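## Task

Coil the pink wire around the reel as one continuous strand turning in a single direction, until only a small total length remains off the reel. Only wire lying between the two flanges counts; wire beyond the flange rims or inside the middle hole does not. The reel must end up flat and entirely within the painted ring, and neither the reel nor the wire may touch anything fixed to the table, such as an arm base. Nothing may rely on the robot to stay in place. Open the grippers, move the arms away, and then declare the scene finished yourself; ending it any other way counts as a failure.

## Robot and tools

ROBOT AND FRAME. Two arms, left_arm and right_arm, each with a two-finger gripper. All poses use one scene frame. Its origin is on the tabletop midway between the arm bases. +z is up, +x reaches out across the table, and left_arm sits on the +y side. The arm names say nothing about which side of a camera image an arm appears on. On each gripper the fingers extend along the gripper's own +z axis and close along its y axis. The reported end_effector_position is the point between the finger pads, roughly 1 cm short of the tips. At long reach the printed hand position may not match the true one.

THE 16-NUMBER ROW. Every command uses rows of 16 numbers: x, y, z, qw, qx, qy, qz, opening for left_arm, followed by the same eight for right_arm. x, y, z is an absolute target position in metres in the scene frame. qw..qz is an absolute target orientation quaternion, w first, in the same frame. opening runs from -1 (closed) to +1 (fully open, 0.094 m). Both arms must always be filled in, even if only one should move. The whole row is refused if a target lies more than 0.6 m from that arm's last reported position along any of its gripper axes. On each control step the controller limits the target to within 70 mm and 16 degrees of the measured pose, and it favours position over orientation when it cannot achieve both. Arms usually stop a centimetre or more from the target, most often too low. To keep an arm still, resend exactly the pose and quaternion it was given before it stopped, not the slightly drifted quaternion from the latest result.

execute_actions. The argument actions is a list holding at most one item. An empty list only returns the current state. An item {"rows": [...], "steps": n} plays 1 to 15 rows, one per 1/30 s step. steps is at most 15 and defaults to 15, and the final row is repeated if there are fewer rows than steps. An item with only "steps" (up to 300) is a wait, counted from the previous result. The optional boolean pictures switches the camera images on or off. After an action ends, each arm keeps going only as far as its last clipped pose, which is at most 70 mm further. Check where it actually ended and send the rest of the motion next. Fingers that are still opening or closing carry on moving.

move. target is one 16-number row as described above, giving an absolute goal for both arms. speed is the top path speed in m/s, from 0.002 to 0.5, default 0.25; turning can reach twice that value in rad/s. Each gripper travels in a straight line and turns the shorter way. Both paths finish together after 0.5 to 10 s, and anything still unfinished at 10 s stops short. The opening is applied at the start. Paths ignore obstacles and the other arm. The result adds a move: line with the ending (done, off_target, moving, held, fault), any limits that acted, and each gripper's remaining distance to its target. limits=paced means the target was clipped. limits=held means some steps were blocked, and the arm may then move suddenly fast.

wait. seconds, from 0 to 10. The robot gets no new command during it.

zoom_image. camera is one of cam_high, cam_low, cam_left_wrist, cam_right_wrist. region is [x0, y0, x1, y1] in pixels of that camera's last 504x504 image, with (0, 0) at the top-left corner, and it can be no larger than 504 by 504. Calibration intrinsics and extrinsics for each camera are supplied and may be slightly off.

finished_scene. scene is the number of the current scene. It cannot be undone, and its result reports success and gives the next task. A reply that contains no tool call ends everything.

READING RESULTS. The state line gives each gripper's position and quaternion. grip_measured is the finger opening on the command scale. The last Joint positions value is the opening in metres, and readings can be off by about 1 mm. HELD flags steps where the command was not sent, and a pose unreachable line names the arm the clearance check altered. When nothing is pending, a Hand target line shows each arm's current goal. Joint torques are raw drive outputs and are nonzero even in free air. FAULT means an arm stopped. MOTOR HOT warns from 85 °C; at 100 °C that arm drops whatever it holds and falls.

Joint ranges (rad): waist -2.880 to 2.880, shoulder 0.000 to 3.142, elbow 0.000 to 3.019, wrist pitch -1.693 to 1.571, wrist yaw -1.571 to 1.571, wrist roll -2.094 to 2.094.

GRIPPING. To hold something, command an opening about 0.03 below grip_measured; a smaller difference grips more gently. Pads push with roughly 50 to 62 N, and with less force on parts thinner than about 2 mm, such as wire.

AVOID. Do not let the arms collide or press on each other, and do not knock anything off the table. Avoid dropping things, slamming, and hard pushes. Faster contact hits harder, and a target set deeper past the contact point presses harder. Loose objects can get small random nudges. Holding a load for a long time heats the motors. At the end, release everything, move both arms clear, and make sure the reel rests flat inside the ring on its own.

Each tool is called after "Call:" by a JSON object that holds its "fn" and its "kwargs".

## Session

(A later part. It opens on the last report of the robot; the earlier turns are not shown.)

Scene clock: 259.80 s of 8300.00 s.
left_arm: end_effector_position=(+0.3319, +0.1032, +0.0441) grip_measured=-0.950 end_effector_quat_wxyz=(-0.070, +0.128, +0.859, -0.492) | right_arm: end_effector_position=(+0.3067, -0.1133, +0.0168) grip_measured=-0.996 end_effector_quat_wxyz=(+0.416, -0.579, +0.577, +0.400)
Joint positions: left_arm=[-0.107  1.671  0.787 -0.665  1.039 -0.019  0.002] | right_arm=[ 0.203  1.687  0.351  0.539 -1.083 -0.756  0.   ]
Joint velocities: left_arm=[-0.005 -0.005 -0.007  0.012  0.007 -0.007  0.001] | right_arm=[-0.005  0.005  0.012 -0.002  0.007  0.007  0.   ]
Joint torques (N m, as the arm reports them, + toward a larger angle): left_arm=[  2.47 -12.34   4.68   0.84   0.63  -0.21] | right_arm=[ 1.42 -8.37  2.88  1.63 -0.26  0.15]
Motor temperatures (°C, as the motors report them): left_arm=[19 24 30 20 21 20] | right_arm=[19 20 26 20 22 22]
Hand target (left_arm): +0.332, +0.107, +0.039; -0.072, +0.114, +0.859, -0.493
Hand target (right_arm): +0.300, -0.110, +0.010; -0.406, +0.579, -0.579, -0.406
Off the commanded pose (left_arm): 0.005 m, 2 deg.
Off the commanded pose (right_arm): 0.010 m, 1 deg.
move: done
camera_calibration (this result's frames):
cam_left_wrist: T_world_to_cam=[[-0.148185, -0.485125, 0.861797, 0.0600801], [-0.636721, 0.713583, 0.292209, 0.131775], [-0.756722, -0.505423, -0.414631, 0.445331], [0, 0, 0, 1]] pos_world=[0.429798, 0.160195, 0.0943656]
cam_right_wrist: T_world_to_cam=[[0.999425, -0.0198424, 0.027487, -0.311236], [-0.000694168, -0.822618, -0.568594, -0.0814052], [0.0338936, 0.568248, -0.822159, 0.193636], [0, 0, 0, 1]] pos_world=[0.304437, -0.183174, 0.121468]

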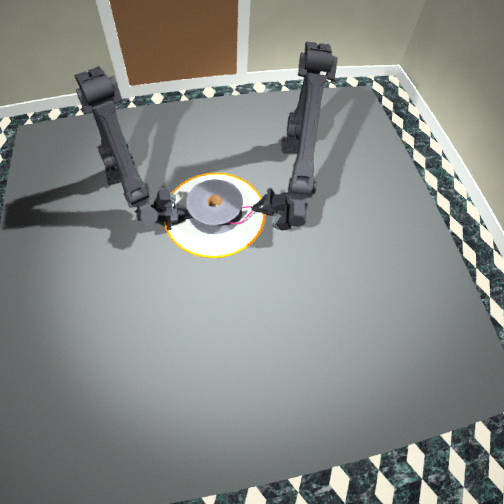

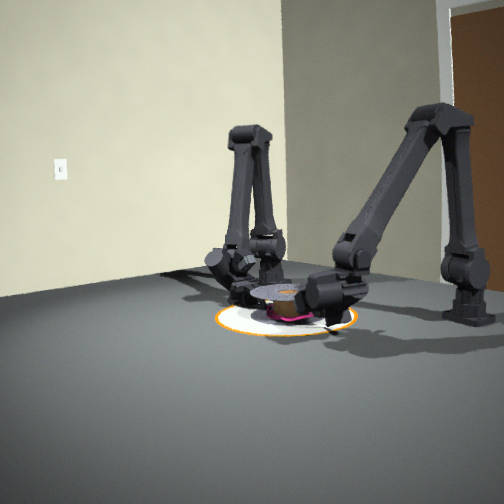

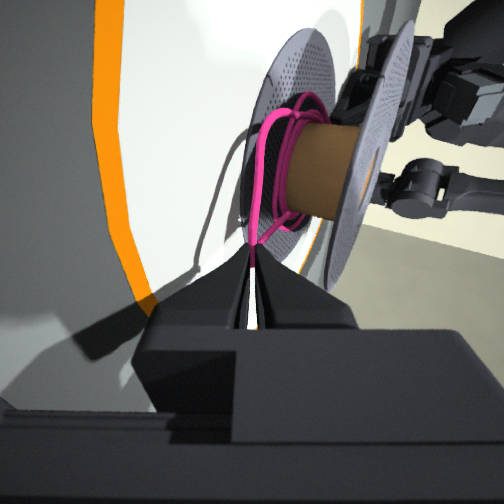

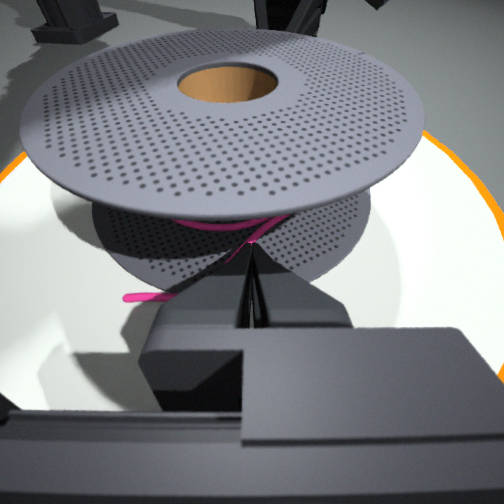

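Call:
{"fn": "move", "kwargs": {"target": [0.265,0.08,0.038,0,0,0.866,-0.5,-0.97,0.30,-0.11,0.010,0.406,-0.579,0.579,0.406,-1], "speed": 0.08}}

Call:
{"fn": "move", "kwargs": {"target": [0.232,0.025,0.035,0,0,0.866,-0.5,-0.97,0.30,-0.11,0.010,0.406,-0.579,0.579,0.406,-1], "speed": 0.06}}

Call:
{"fn": "zoom_image", "kwargs": {"camera": "cam_low", "region": [190,240,370,350]}}

Scene clock: 264.63 s of 8300.00 s.
left_arm: end_effector_position=(+0.2672, +0.0817, +0.0352) grip_measured=-0.950 end_effector_quat_wxyz=(-0.005, +0.000, +0.867, -0.499) | right_arm: end_effector_position=(+0.3067, -0.1133, +0.0168) grip_measured=-0.996 end_effector_quat_wxyz=(+0.416, -0.579, +0.577, +0.400)
Joint positions: left_arm=[-0.271  1.462  0.4    0.139  0.89  -0.782  0.002] | right_arm=[ 0.203  1.687  0.351  0.539 -1.083 -0.756  0.   ]
Joint velocities: left_arm=[ 0.005 -0.005  0.012  0.007 -0.007  0.007 -0.   ] | right_arm=[-0.015 -0.015  0.017 -0.022 -0.022  0.022 -0.   ]
Joint torques (N m, as the arm reports them, + toward a larger angle): left_arm=[ 0.5  -9.46  4.15  2.3   0.17 -0.17] | right_arm=[ 1.42 -8.37  2.87  1.63 -0.26  0.16]
Motor temperatures (°C, as the motors report them): left_arm=[19 24 30 20 22 20] | right_arm=[19 20 26 20 22 22]
Hand target (left_arm): +0.264, +0.079, +0.038; -0.003, +0.001, +0.865, -0.502
Hand target (right_arm): +0.300, -0.110, +0.010; -0.406, +0.579, -0.579, -0.406
Off the commanded pose (left_arm): 0.004 m, 1 deg.
Off the commanded pose (right_arm): 0.010 m, 1 deg.
move: done
camera_calibration (this result's frames):
cam_left_wrist: T_world_to_cam=[[0.00806264, -0.502733, 0.864404, 0.00735849], [-0.807922, 0.506095, 0.301878, 0.170954], [-0.589235, -0.700805, -0.402088, 0.352564], [0, 0, 0, 1]] pos_world=[0.345801, 0.164259, 0.0837941]
cam_right_wrist: T_world_to_cam=[[0.999425, -0.0198424, 0.027487, -0.311236], [-0.000694168, -0.822618, -0.568594, -0.0814052], [0.0338936, 0.568248, -0.822159, 0.193636], [0, 0, 0, 1]] pos_world=[0.304437, -0.183174, 0.121468]

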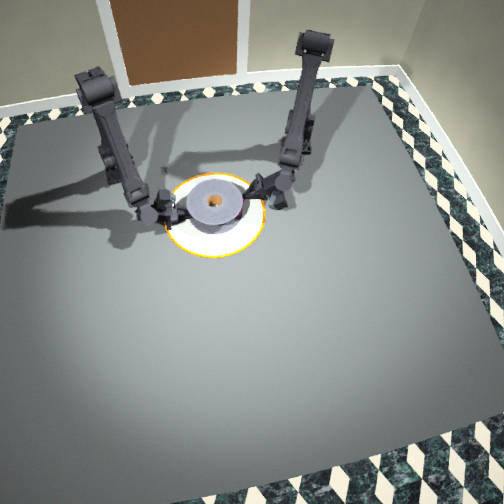

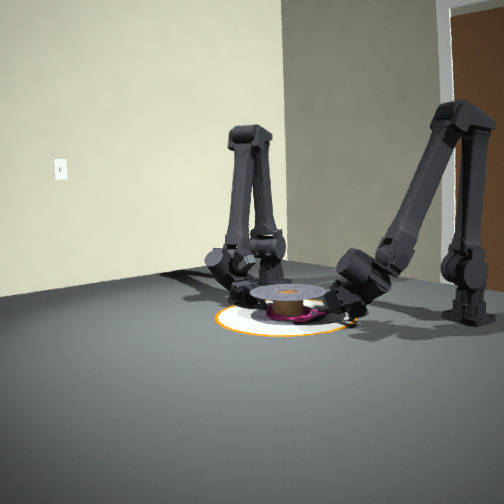

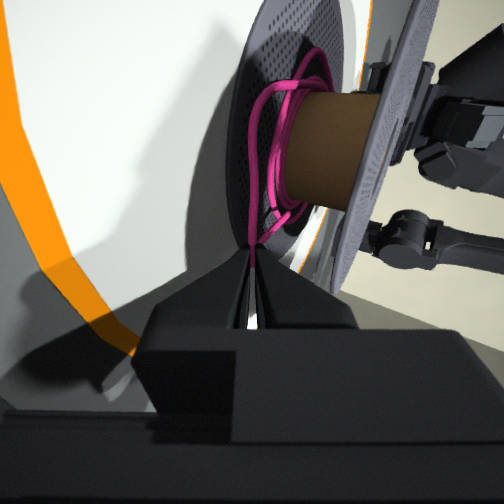

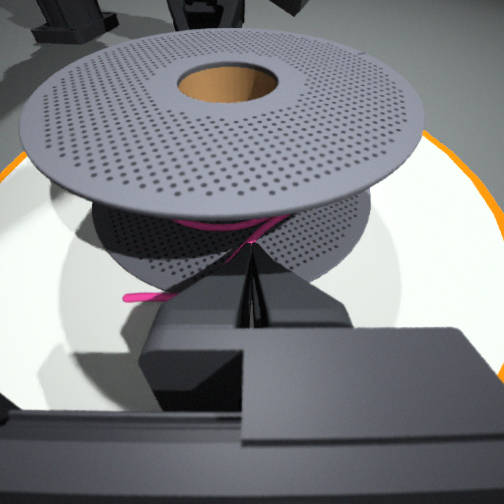

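Scene clock: 266.13 s of 8300.00 s.
left_arm: end_effector_position=(+0.2343, +0.0267, +0.0373) grip_measured=-0.950 end_effector_quat_wxyz=(+0.000, +0.000, +0.867, -0.498) | right_arm: end_effector_position=(+0.3069, -0.1132, +0.0170) grip_measured=-0.996 end_effector_quat_wxyz=(+0.416, -0.579, +0.576, +0.399)
Joint positions: left_arm=[-0.504  1.472  0.373  0.363  0.723 -1.03   0.002] | right_arm=[ 0.203  1.687  0.351  0.541 -1.083 -0.756  0.   ]
Joint velocities: left_arm=[-0.024 -0.005  0.007  0.017  0.007 -0.037  0.001] | right_arm=[ 0.005 -0.005 -0.012  0.012 -0.051  0.022 -0.   ]
Joint torques (N m, as the arm reports them, + toward a larger angle): left_arm=[ 0.28 -7.54  4.46  2.91  0.08 -0.18] | right_arm=[ 1.44 -8.37  2.88  1.56 -0.25  0.16]
Motor temperatures (°C, as the motors report them): left_arm=[19 24 29 20 22 20] | right_arm=[19 21 26 20 22 22]
Hand target (left_arm): +0.231, +0.024, +0.035; -0.002, +0.000, +0.866, -0.501
Hand target (right_arm): +0.300, -0.110, +0.010; -0.406, +0.579, -0.579, -0.406
Off the commanded pose (left_arm): 0.004 m, 0 deg.
Off the commanded pose (right_arm): 0.010 m, 1 deg.
move: done
camera_calibration (this result's frames):
cam_left_wrist: T_world_to_cam=[[0.00277847, -0.504197, 0.863584, -0.0205192], [-0.813552, 0.501026, 0.295138, 0.173258], [-0.581486, -0.70339, -0.408798, 0.294004], [0, 0, 0, 1]] pos_world=[0.31197, 0.109647, 0.0867732]
cam_right_wrist: T_world_to_cam=[[0.999364, -0.019864, 0.0296303, -0.3115], [0.000534498, -0.822187, -0.569217, -0.0815132], [0.0356686, 0.568871, -0.821653, 0.193301], [0, 0, 0, 1]] pos_world=[0.30445, -0.18317, 0.121657]

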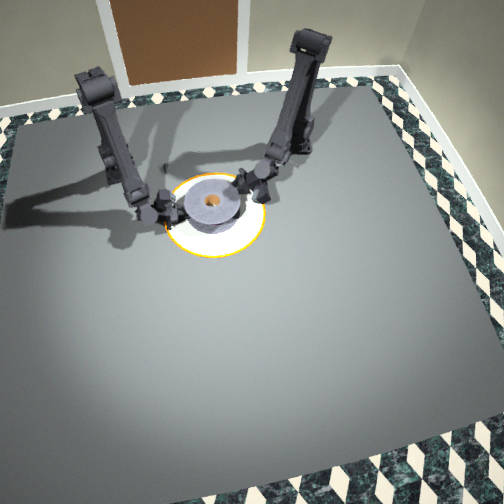

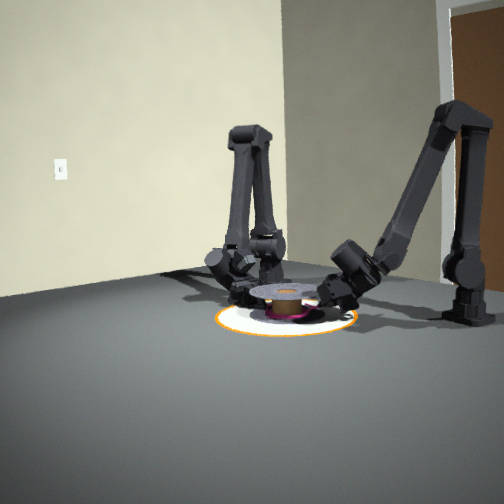

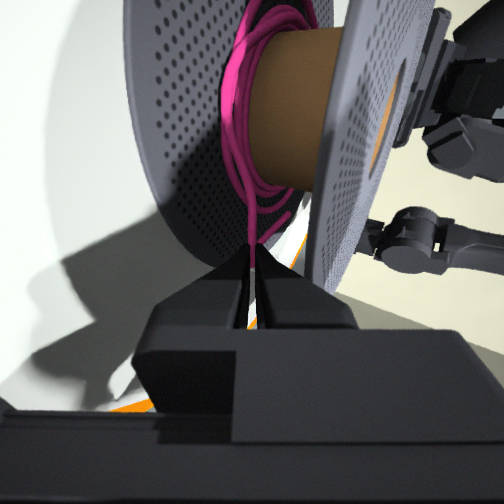

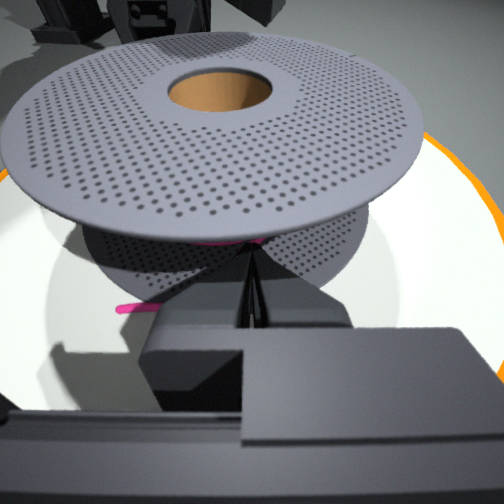

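Region (190, 240, 370, 350) of cam_low's 504x504 image, scaled by 2.800, with more detail than that image has.

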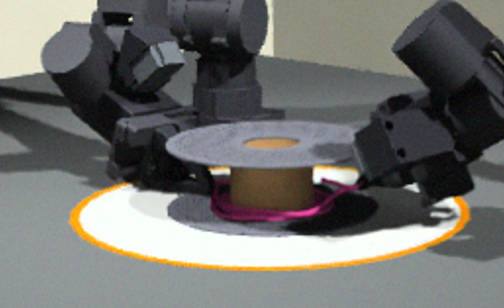

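Call:
{"fn": "move", "kwargs": {"target": [0.22,-0.004,0.026,0.13,-0.224,0.836,-0.484,-0.97,0.30,-0.11,0.010,0.406,-0.579,0.579,0.406,-1], "speed": 0.1}}

Call:
{"fn": "move", "kwargs": {"target": [0.22,-0.004,0.026,0.13,-0.224,0.836,-0.484,-0.78,0.30,-0.11,0.010,0.406,-0.579,0.579,0.406,-1]}}

Call:
{"fn": "move", "kwargs": {"target": [0.19,0.05,0.065,0.13,-0.224,0.836,-0.484,-0.78,0.30,-0.19,0.04,0.406,-0.579,0.579,0.406,-1], "speed": 0.08}}

Call:
{"fn": "move", "kwargs": {"target": [0.30,0.25,0.2,0,0,1,0,-0.78,0.28,-0.22,0.13,0,0,1,0,-0.6]}}

Call:
{"fn": "zoom_image", "kwargs": {"camera": "cam_low", "region": [190,240,370,350]}}

Call:
{"fn": "zoom_image", "kwargs": {"camera": "cam_high", "region": [140,150,290,270]}}

Scene clock: 274.10 s of 8300.00 s.
left_arm: end_effector_position=(+0.2207, -0.0029, +0.0261) grip_measured=-0.950 end_effector_quat_wxyz=(+0.131, -0.221, +0.838, -0.481) | right_arm: end_effector_position=(+0.3068, -0.1132, +0.0171) grip_measured=-0.996 end_effector_quat_wxyz=(+0.416, -0.579, +0.576, +0.400)
Joint positions: left_arm=[-0.872  1.535  0.29   0.719 -0.018 -1.573  0.002] | right_arm=[ 0.203  1.687  0.351  0.541 -1.083 -0.755  0.   ]
Joint velocities: left_arm=[ 0.015  0.015 -0.012  0.002  0.022  0.007 -0.   ] | right_arm=[-0.005 -0.015  0.002 -0.002 -0.081 -0.051 -0.001]
Joint torques (N m, as the arm reports them, + toward a larger angle): left_arm=[ 0.45 -7.13  3.92  2.98 -0.24 -0.16] | right_arm=[ 1.43 -8.38  2.88  1.55 -0.24  0.16]
Motor temperatures (°C, as the motors report them): left_arm=[19 23 29 20 22 20] | right_arm=[19 21 26 20 22 22]
Hand target (left_arm): +0.218, -0.006, +0.026; +0.127, -0.225, +0.834, -0.487
Hand target (right_arm): +0.300, -0.110, +0.010; -0.406, +0.579, -0.579, -0.406
Off the commanded pose (left_arm): 0.001 m, 0 deg.
Off the commanded pose (right_arm): 0.010 m, 1 deg.
After step 90, 2.00 s passed at rest.
move: done
camera_calibration (this result's frames):
cam_left_wrist: T_world_to_cam=[[0.247351, -0.437104, 0.86473, -0.0795728], [-0.95697, 0.0295619, 0.288678, 0.210801], [-0.151745, -0.898925, -0.410983, 0.165338], [0, 0, 0, 1]] pos_world=[0.246502, 0.107613, 0.0759065]
cam_right_wrist: T_world_to_cam=[[0.99938, -0.019732, 0.0291758, -0.311434], [0.000393544, -0.822037, -0.569434, -0.0814129], [0.0352196, 0.569092, -0.821519, 0.193488], [0, 0, 0, 1]] pos_world=[0.304458, -0.183182, 0.121681]

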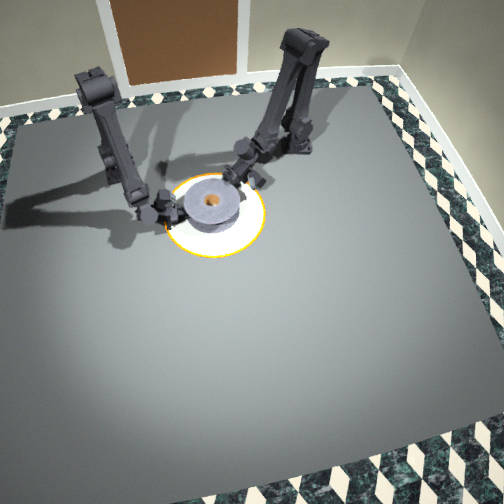

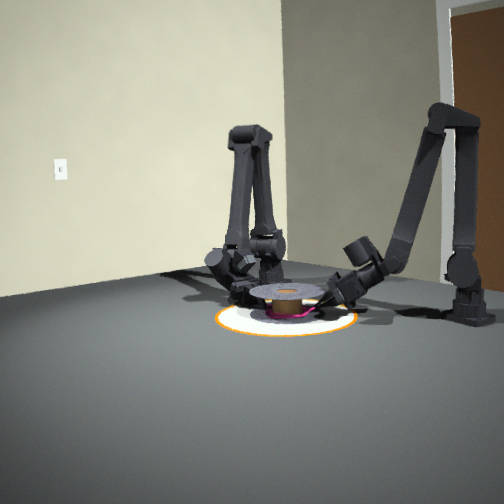

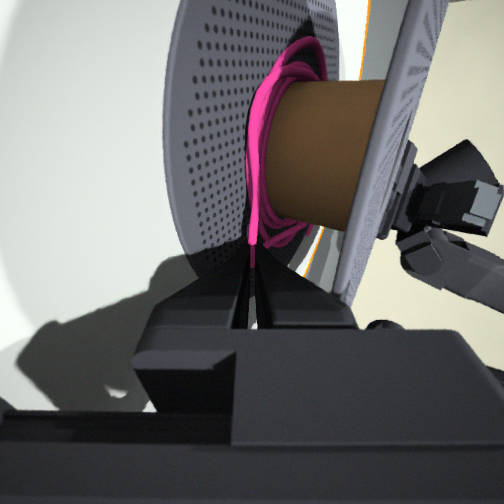

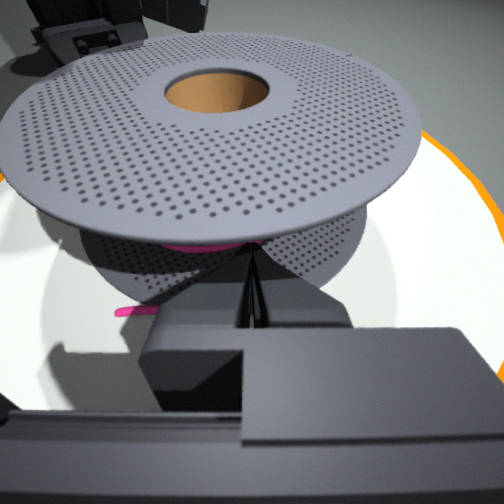

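Scene clock: 274.80 s of 8300.00 s.
left_arm: end_effector_position=(+0.2207, -0.0029, +0.0261) grip_measured=-0.783 end_effector_quat_wxyz=(+0.131, -0.221, +0.838, -0.481) | right_arm: end_effector_position=(+0.3068, -0.1132, +0.0171) grip_measured=-0.996 end_effector_quat_wxyz=(+0.416, -0.579, +0.576, +0.400)
Joint positions: left_arm=[-0.872  1.535  0.29   0.719 -0.018 -1.573  0.01 ] | right_arm=[ 0.203  1.687  0.351  0.541 -1.083 -0.755  0.   ]
Joint velocities: left_arm=[-0.015  0.005 -0.012 -0.002 -0.051 -0.051  0.   ] | right_arm=[ 0.005  0.005 -0.007 -0.002  0.007 -0.037 -0.   ]
Joint torques (N m, as the arm reports them, + toward a larger angle): left_arm=[ 1.04 -8.02  3.95  2.24 -0.2  -0.12] | right_arm=[ 1.46 -8.39  2.88  1.55 -0.24  0.15]
Motor temperatures (°C, as the motors report them): left_arm=[19 23 29 20 22 20] | right_arm=[19 21 26 20 22 22]
Hand target (left_arm): +0.220, -0.004, +0.026; +0.130, -0.224, +0.836, -0.484
Hand target (right_arm): +0.300, -0.110, +0.010; -0.406, +0.579, -0.579, -0.406
Off the commanded pose (left_arm): 0.001 m, 0 deg.
Off the commanded pose (right_arm): 0.010 m, 1 deg.
move: done
camera_calibration (this result's frames):
cam_left_wrist: T_world_to_cam=[[0.247351, -0.437104, 0.86473, -0.0795728], [-0.95697, 0.0295619, 0.288678, 0.210801], [-0.151745, -0.898925, -0.410983, 0.165338], [0, 0, 0, 1]] pos_world=[0.246502, 0.107613, 0.0759065]
cam_right_wrist: T_world_to_cam=[[0.99938, -0.019732, 0.0291758, -0.311434], [0.000393544, -0.822037, -0.569434, -0.0814129], [0.0352196, 0.569092, -0.821519, 0.193488], [0, 0, 0, 1]] pos_world=[0.304458, -0.183182, 0.121681]

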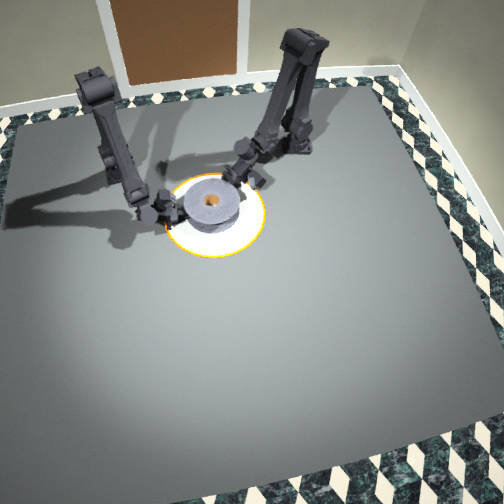

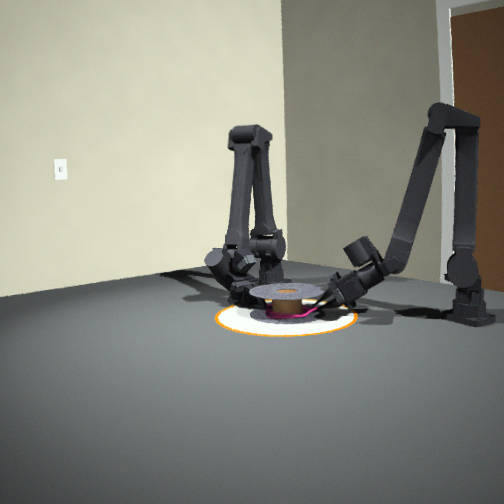

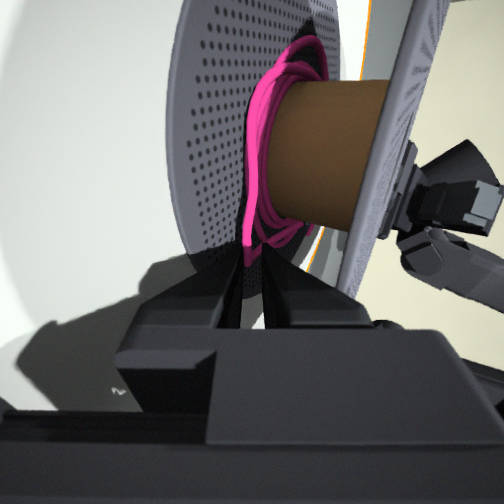

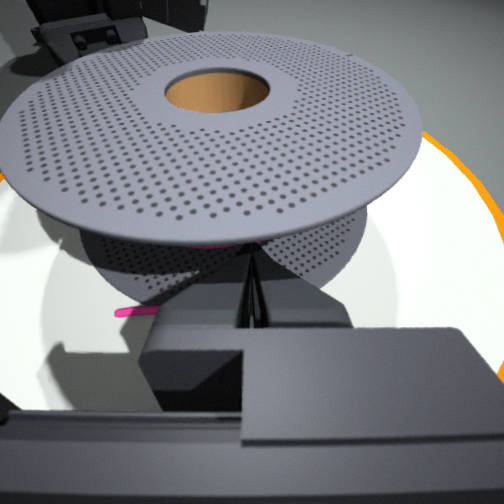

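Scene clock: 276.50 s of 8300.00 s.
left_arm: end_effector_position=(+0.1937, +0.0461, +0.0732) grip_measured=-0.783 end_effector_quat_wxyz=(+0.135, -0.220, +0.830, -0.494) | right_arm: end_effector_position=(+0.2843, -0.1875, +0.0339) grip_measured=-0.996 end_effector_quat_wxyz=(+0.395, -0.573, +0.585, +0.416)
Joint positions: left_arm=[-0.872  1.115  0.167  0.453 -0.018 -1.573  0.01 ] | right_arm=[-0.065  1.519  0.384 -0.286 -1.218 -1.376  0.   ]
Joint velocities: left_arm=[ 0.005 -0.005 -0.012 -0.012 -0.022  0.007 -0.   ] | right_arm=[-0.005 -0.005  0.002 -0.002 -0.037  0.007 -0.   ]
Joint torques (N m, as the arm reports them, + toward a larger angle): left_arm=[ 1.03 -4.1   5.66  0.92 -0.23 -0.12] | right_arm=[-1.34 -9.08  6.94 -0.24 -0.67 -0.06]
Motor temperatures (°C, as the motors report them): left_arm=[19 23 28 20 22 20] | right_arm=[19 21 26 20 22 22]
Hand target (left_arm): +0.190, +0.051, +0.066; +0.130, -0.224, +0.836, -0.484
Hand target (right_arm): +0.299, -0.190, +0.041; -0.408, +0.577, -0.579, -0.405
Off the commanded pose (left_arm): 0.010 m, 2 deg.
Off the commanded pose (right_arm): 0.017 m, 2 deg.
move: off_target (right_arm)
camera_calibration (this result's frames):
cam_left_wrist: T_world_to_cam=[[0.23433, -0.413502, 0.879833, -0.091911], [-0.961165, 0.0371669, 0.273459, 0.17145], [-0.145776, -0.909744, -0.388734, 0.222372], [0, 0, 0, 1]] pos_world=[0.218746, 0.157924, 0.120425]
cam_right_wrist: T_world_to_cam=[[0.999624, -0.00641178, -0.0266701, -0.286517], [-0.0203043, -0.826696, -0.562282, -0.128149], [-0.0184429, 0.562612, -0.826516, 0.264686], [0, 0, 0, 1]] pos_world=[0.288688, -0.256693, 0.13907]

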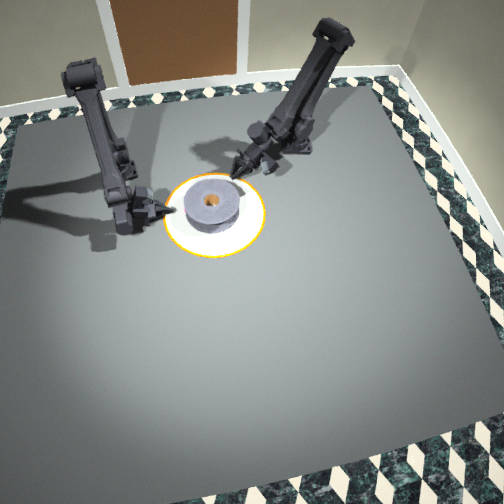

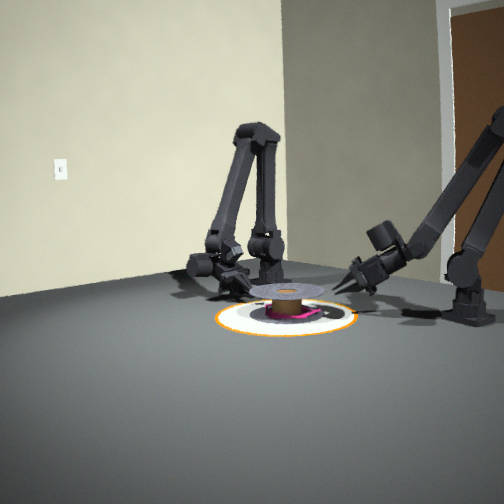

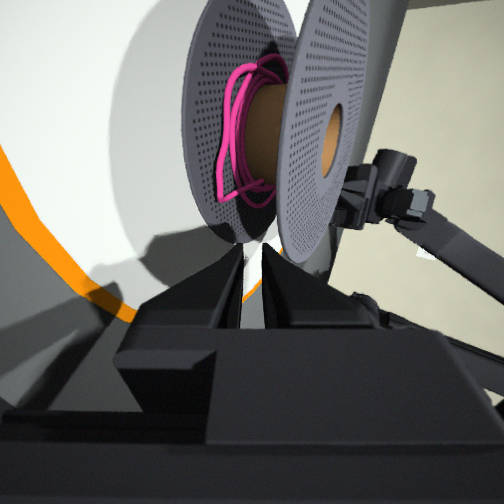

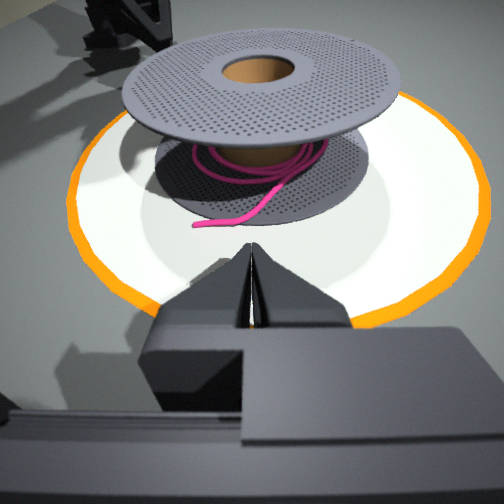

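Scene clock: 280.80 s of 8300.00 s.
left_arm: end_effector_position=(+0.2864, +0.2545, +0.1822) grip_measured=-0.783 end_effector_quat_wxyz=(-0.001, -0.011, +1.000, +0.009) | right_arm: end_effector_position=(+0.2651, -0.2319, +0.1140) grip_measured=-0.602 end_effector_quat_wxyz=(-0.019, -0.001, +1.000, -0.006)
Joint positions: left_arm=[-0.176  1.104  0.917 -1.392 -0.016 -0.392  0.01 ] | right_arm=[ 0.407  1.102  0.728 -1.236 -0.01   0.538  0.019]
Joint velocities: left_arm=[-0.005 -0.005 -0.012 -0.007  0.022  0.051 -0.001] | right_arm=[ 0.015 -0.015 -0.012 -0.017 -0.051  0.095 -0.001]
Joint torques (N m, as the arm reports them, + toward a larger angle): left_arm=[ 2.37 -5.76 13.47 -0.74 -0.23  0.06] | right_arm=[ 1.4  -6.13 13.47 -0.51  0.19  0.15]
Motor temperatures (°C, as the motors report them): left_arm=[19 23 30 20 21 20] | right_arm=[19 20 27 20 22 22]
Hand target (left_arm): +0.301, +0.253, +0.199; +0.011, -0.008, +1.000, +0.006
Hand target (right_arm): +0.277, -0.220, +0.129; -0.007, -0.003, +1.000, -0.000
Off the commanded pose (left_arm): 0.023 m, 2 deg.
Off the commanded pose (right_arm): 0.025 m, 2 deg.
move: off_target (left_arm, right_arm)
camera_calibration (this result's frames):
cam_left_wrist: T_world_to_cam=[[0.0242335, -0.999538, -0.0183713, 0.249635], [-0.811511, -0.0304002, 0.583546, 0.140782], [-0.583834, 0.000767164, -0.811872, 0.438696], [0, 0, 0, 1]] pos_world=[0.364323, 0.253463, 0.278598]
cam_right_wrist: T_world_to_cam=[[0.00745056, -0.999716, 0.0226437, -0.238445], [-0.788638, 0.00804794, 0.614805, 0.142827], [-0.614812, -0.0224383, -0.788354, 0.373553], [0, 0, 0, 1]] pos_world=[0.34408, -0.231145, 0.21208]

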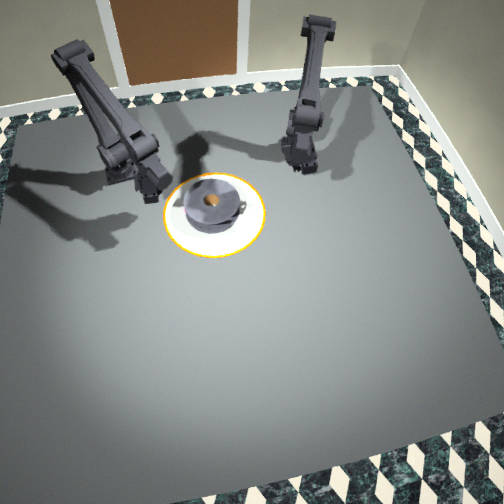

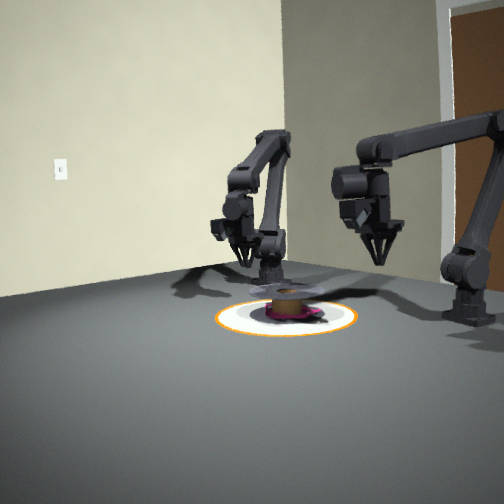

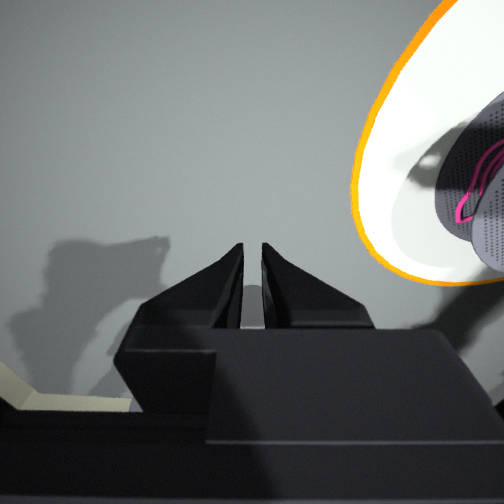

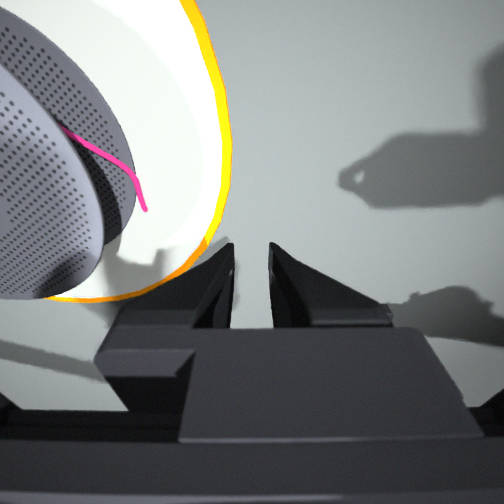

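Region (190, 240, 370, 350) of cam_low's 504x504 image, scaled by 2.800, with more detail than that image has.

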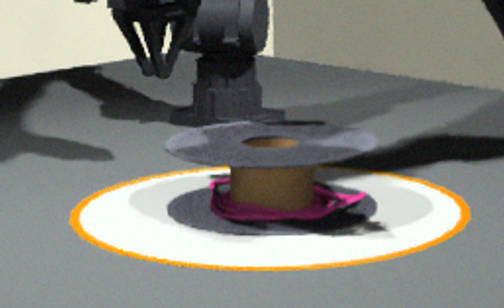

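Region (140, 150, 290, 270) of cam_high's 504x504 image, scaled by 3.360, with more detail than that image has; it fills the top 403 rows of this view, and the rest is white.

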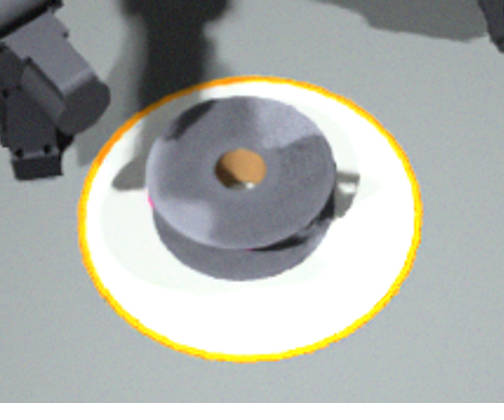

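Call:
{"fn": "move", "kwargs": {"target": [0.30,0.25,0.2,0,0,1,0,-0.78,0.27,-0.185,0.03,0.299,-0.641,0.641,0.299,-1], "speed": 0.3}}

Call:
{"fn": "move", "kwargs": {"target": [0.30,0.25,0.2,0,0,1,0,-0.78,0.265,-0.175,0.004,0.299,-0.641,0.641,0.299,-1], "speed": 0.04}}

Call:
{"fn": "move", "kwargs": {"target": [0.30,0.25,0.2,0,0,1,0,-0.78,0.262,-0.145,0.008,0.299,-0.641,0.641,0.299,-1], "speed": 0.03}}

Scene clock: 287.97 s of 8300.00 s.
left_arm: end_effector_position=(+0.2851, +0.2530, +0.1830) grip_measured=-0.783 end_effector_quat_wxyz=(-0.011, -0.002, +1.000, +0.007) | right_arm: end_effector_position=(+0.2636, -0.1829, +0.0297) grip_measured=-0.996 end_effector_quat_wxyz=(+0.295, -0.643, +0.640, +0.300)
Joint positions: left_arm=[-0.176  1.113  0.925 -1.407 -0.005 -0.376  0.01 ] | right_arm=[ 0.097  1.259  0.357 -0.416 -0.841 -1.229  0.   ]
Joint velocities: left_arm=[-0.015 -0.005 -0.007  0.002 -0.037 -0.037 -0.001] | right_arm=[-0.005 -0.005 -0.027 -0.012 -0.037 -0.022  0.   ]
Joint torques (N m, as the arm reports them, + toward a larger angle): left_arm=[ 2.35 -5.84 13.53 -0.8   0.06  0.06] | right_arm=[-1.45 -5.72  7.22  0.77 -0.56 -0.05]
Motor temperatures (°C, as the motors report them): left_arm=[19 23 32 20 21 20] | right_arm=[19 20 29 20 22 22]
Hand target (left_arm): +0.299, +0.250, +0.200; +0.000, -0.000, +1.000, +0.000
Hand target (right_arm): +0.272, -0.185, +0.031; -0.303, +0.642, -0.639, -0.295
Off the commanded pose (left_arm): 0.023 m, 1 deg.
Off the commanded pose (right_arm): 0.007 m, 1 deg.
After step 90, 0.53 s passed at rest.
move: off_target (left_arm)
camera_calibration (this result's frames):
cam_left_wrist: T_world_to_cam=[[0.00733065, -0.999872, -0.0141884, 0.252347], [-0.800821, -0.0143674, 0.598732, 0.129401], [-0.59886, 0.00697326, -0.800824, 0.439218], [0, 0, 0, 1]] pos_world=[0.364807, 0.251111, 0.27784]
cam_right_wrist: T_world_to_cam=[[0.999987, 0.000137517, 0.00504104, -0.265797], [0.0013552, -0.970185, -0.242363, -0.168551], [0.00485741, 0.242367, -0.970172, 0.197691], [0, 0, 0, 1]] pos_world=[0.265061, -0.211402, 0.152284]

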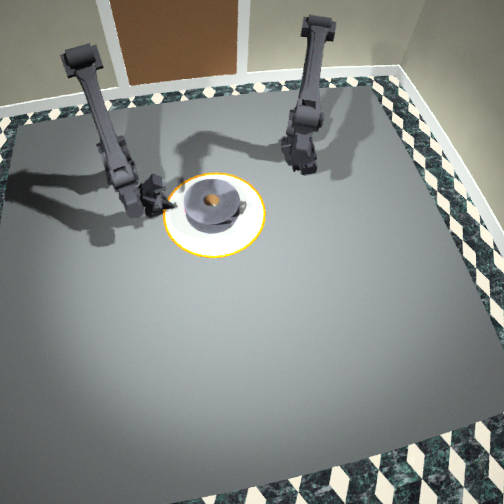

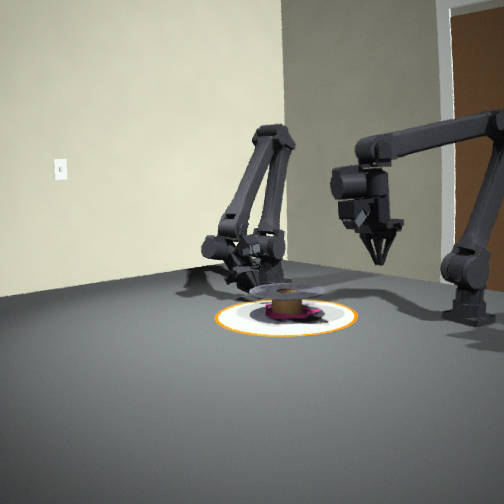

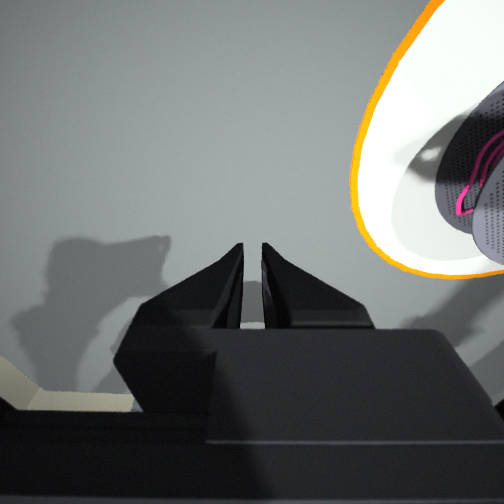

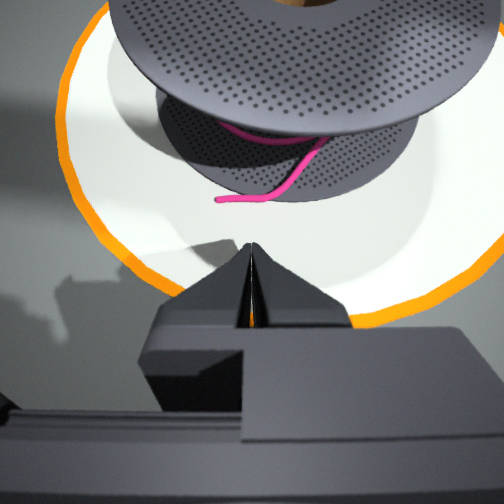

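Scene clock: 288.93 s of 8300.00 s.
left_arm: end_effector_position=(+0.2851, +0.2530, +0.1830) grip_measured=-0.783 end_effector_quat_wxyz=(-0.011, -0.002, +1.000, +0.007) | right_arm: end_effector_position=(+0.2738, -0.1763, +0.0147) grip_measured=-0.996 end_effector_quat_wxyz=(+0.313, -0.641, +0.636, +0.294)
Joint positions: left_arm=[-0.176  1.113  0.925 -1.407 -0.005 -0.375  0.01 ] | right_arm=[ 0.111  1.342  0.343 -0.253 -0.843 -1.188  0.   ]
Joint velocities: left_arm=[-0.005  0.005  0.017 -0.017  0.037 -0.022  0.001] | right_arm=[-0.015 -0.005 -0.017  0.002  0.007 -0.007  0.001]
Joint torques (N m, as the arm reports them, + toward a larger angle): left_arm=[ 2.36 -5.88 13.53 -0.81  0.06  0.05] | right_arm=[ 1.61 -5.16  4.36  1.18 -0.04  0.17]
Motor temperatures (°C, as the motors report them): left_arm=[19 23 32 20 21 20] | right_arm=[19 20 28 20 22 22]
Hand target (left_arm): +0.299, +0.250, +0.200; +0.000, +0.000, +1.000, +0.000
Hand target (right_arm): +0.265, -0.176, +0.005; -0.299, +0.641, -0.641, -0.299
Off the commanded pose (left_arm): 0.023 m, 1 deg.
Off the commanded pose (right_arm): 0.014 m, 2 deg.
move: off_target (left_arm, right_arm)
camera_calibration (this result's frames):
cam_left_wrist: T_world_to_cam=[[0.00695673, -0.99988, -0.013826, 0.252328], [-0.80074, -0.0138519, 0.598852, 0.129206], [-0.598972, 0.00690496, -0.80074, 0.439238], [0, 0, 0, 1]] pos_world=[0.364796, 0.251055, 0.277828]
cam_right_wrist: T_world_to_cam=[[0.999275, -0.0114424, 0.0363023, -0.278192], [-0.00161345, -0.965621, -0.259949, -0.163942], [0.0380287, 0.259702, -0.96494, 0.175389], [0, 0, 0, 1]] pos_world=[0.271056, -0.207038, 0.136722]

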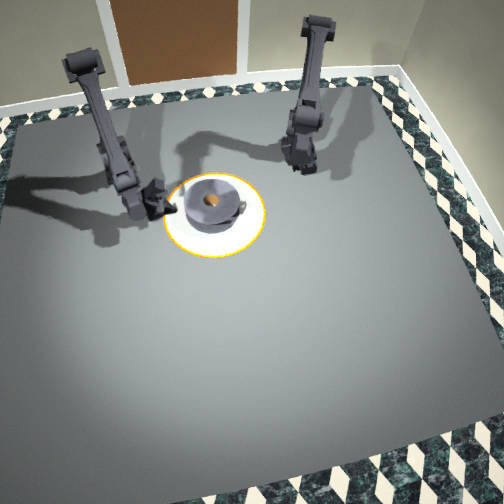

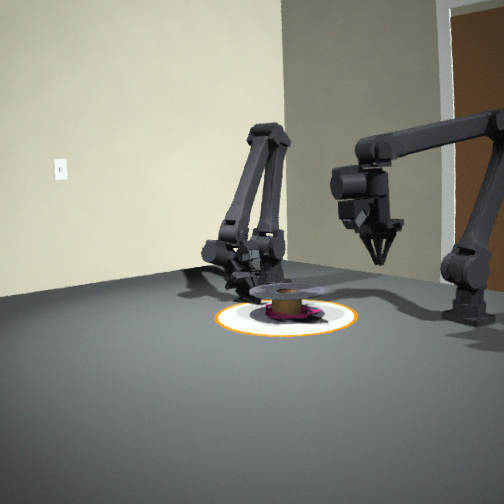

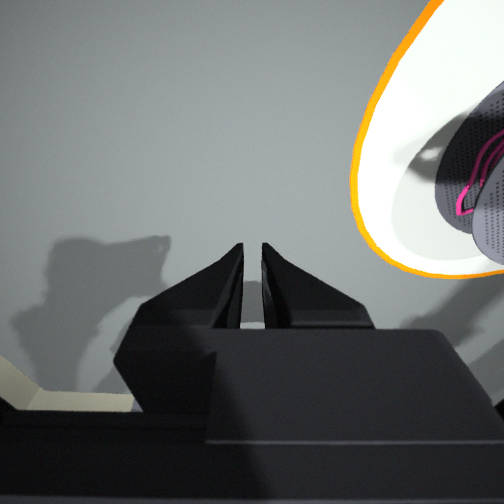

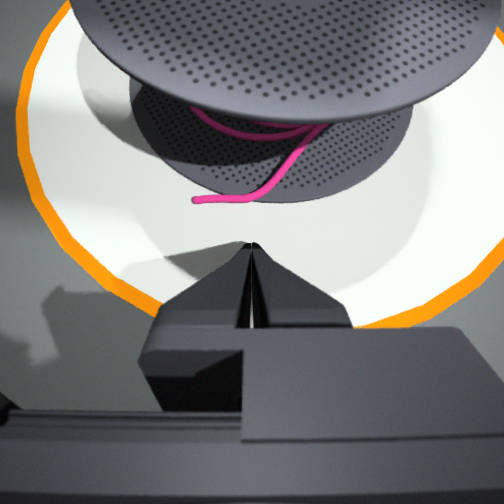

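Scene clock: 290.33 s of 8300.00 s.
left_arm: end_effector_position=(+0.2851, +0.2530, +0.1830) grip_measured=-0.783 end_effector_quat_wxyz=(-0.011, -0.002, +1.000, +0.007) | right_arm: end_effector_position=(+0.2692, -0.1465, +0.0150) grip_measured=-0.996 end_effector_quat_wxyz=(+0.308, -0.642, +0.638, +0.294)
Joint positions: left_arm=[-0.176  1.113  0.925 -1.407 -0.005 -0.375  0.01 ] | right_arm=[ 0.24   1.344  0.336 -0.129 -0.792 -1.02   0.   ]
Joint velocities: left_arm=[ 0.005  0.015 -0.012  0.012  0.037  0.095  0.   ] | right_arm=[-0.024 -0.015 -0.002  0.002 -0.066  0.081 -0.   ]
Joint torques (N m, as the arm reports them, + toward a larger angle): left_arm=[ 2.33 -5.85 13.53 -0.79  0.06  0.05] | right_arm=[ 1.32 -5.99  4.78  1.28 -0.27  0.14]
Motor temperatures (°C, as the motors report them): left_arm=[19 23 32 20 21 20] | right_arm=[19 20 28 20 22 22]
Hand target (left_arm): +0.299, +0.250, +0.200; +0.001, -0.000, +1.000, +0.000
Hand target (right_arm): +0.262, -0.145, +0.008; -0.298, +0.641, -0.641, -0.299
Off the commanded pose (left_arm): 0.023 m, 1 deg.
Off the commanded pose (right_arm): 0.010 m, 1 deg.
move: off_target (left_arm)
camera_calibration (this result's frames):
cam_left_wrist: T_world_to_cam=[[0.00695673, -0.99988, -0.013826, 0.252328], [-0.80074, -0.0138519, 0.598852, 0.129206], [-0.598972, 0.00690496, -0.80074, 0.439238], [0, 0, 0, 1]] pos_world=[0.364796, 0.251055, 0.277828]
cam_right_wrist: T_world_to_cam=[[0.999513, -0.00830864, 0.0300747, -0.272771], [-0.000445425, -0.967594, -0.252511, -0.135775], [0.0311981, 0.252375, -0.967127, 0.168979], [0, 0, 0, 1]] pos_world=[0.267306, -0.176287, 0.137343]

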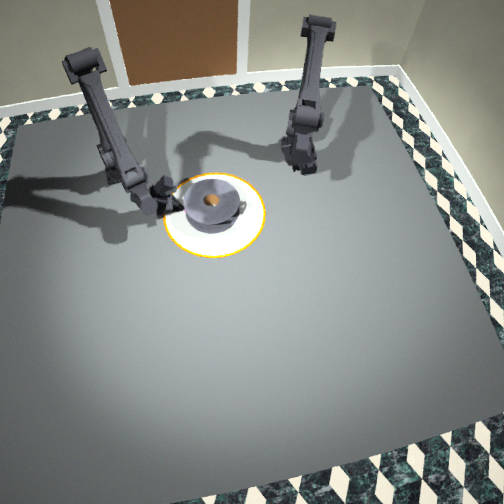

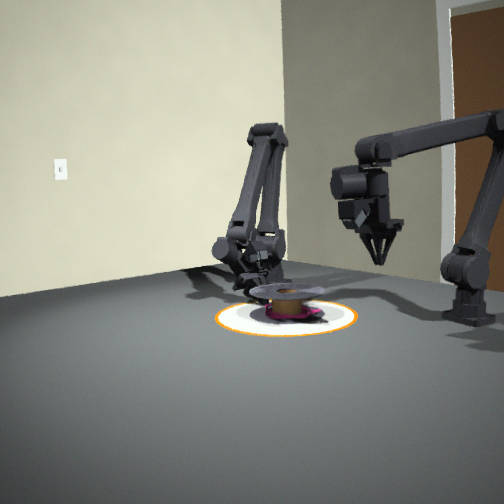

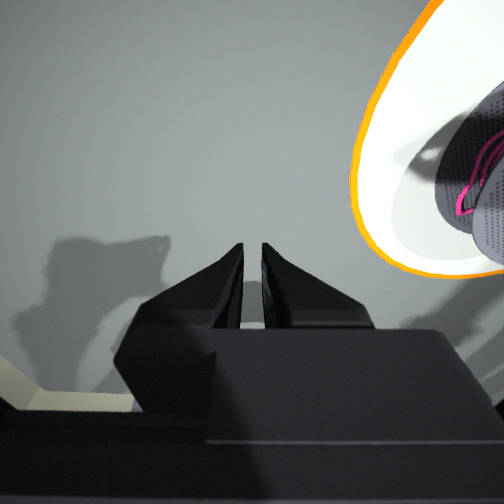

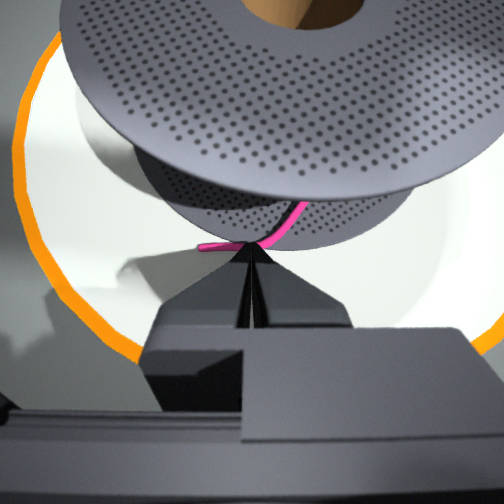

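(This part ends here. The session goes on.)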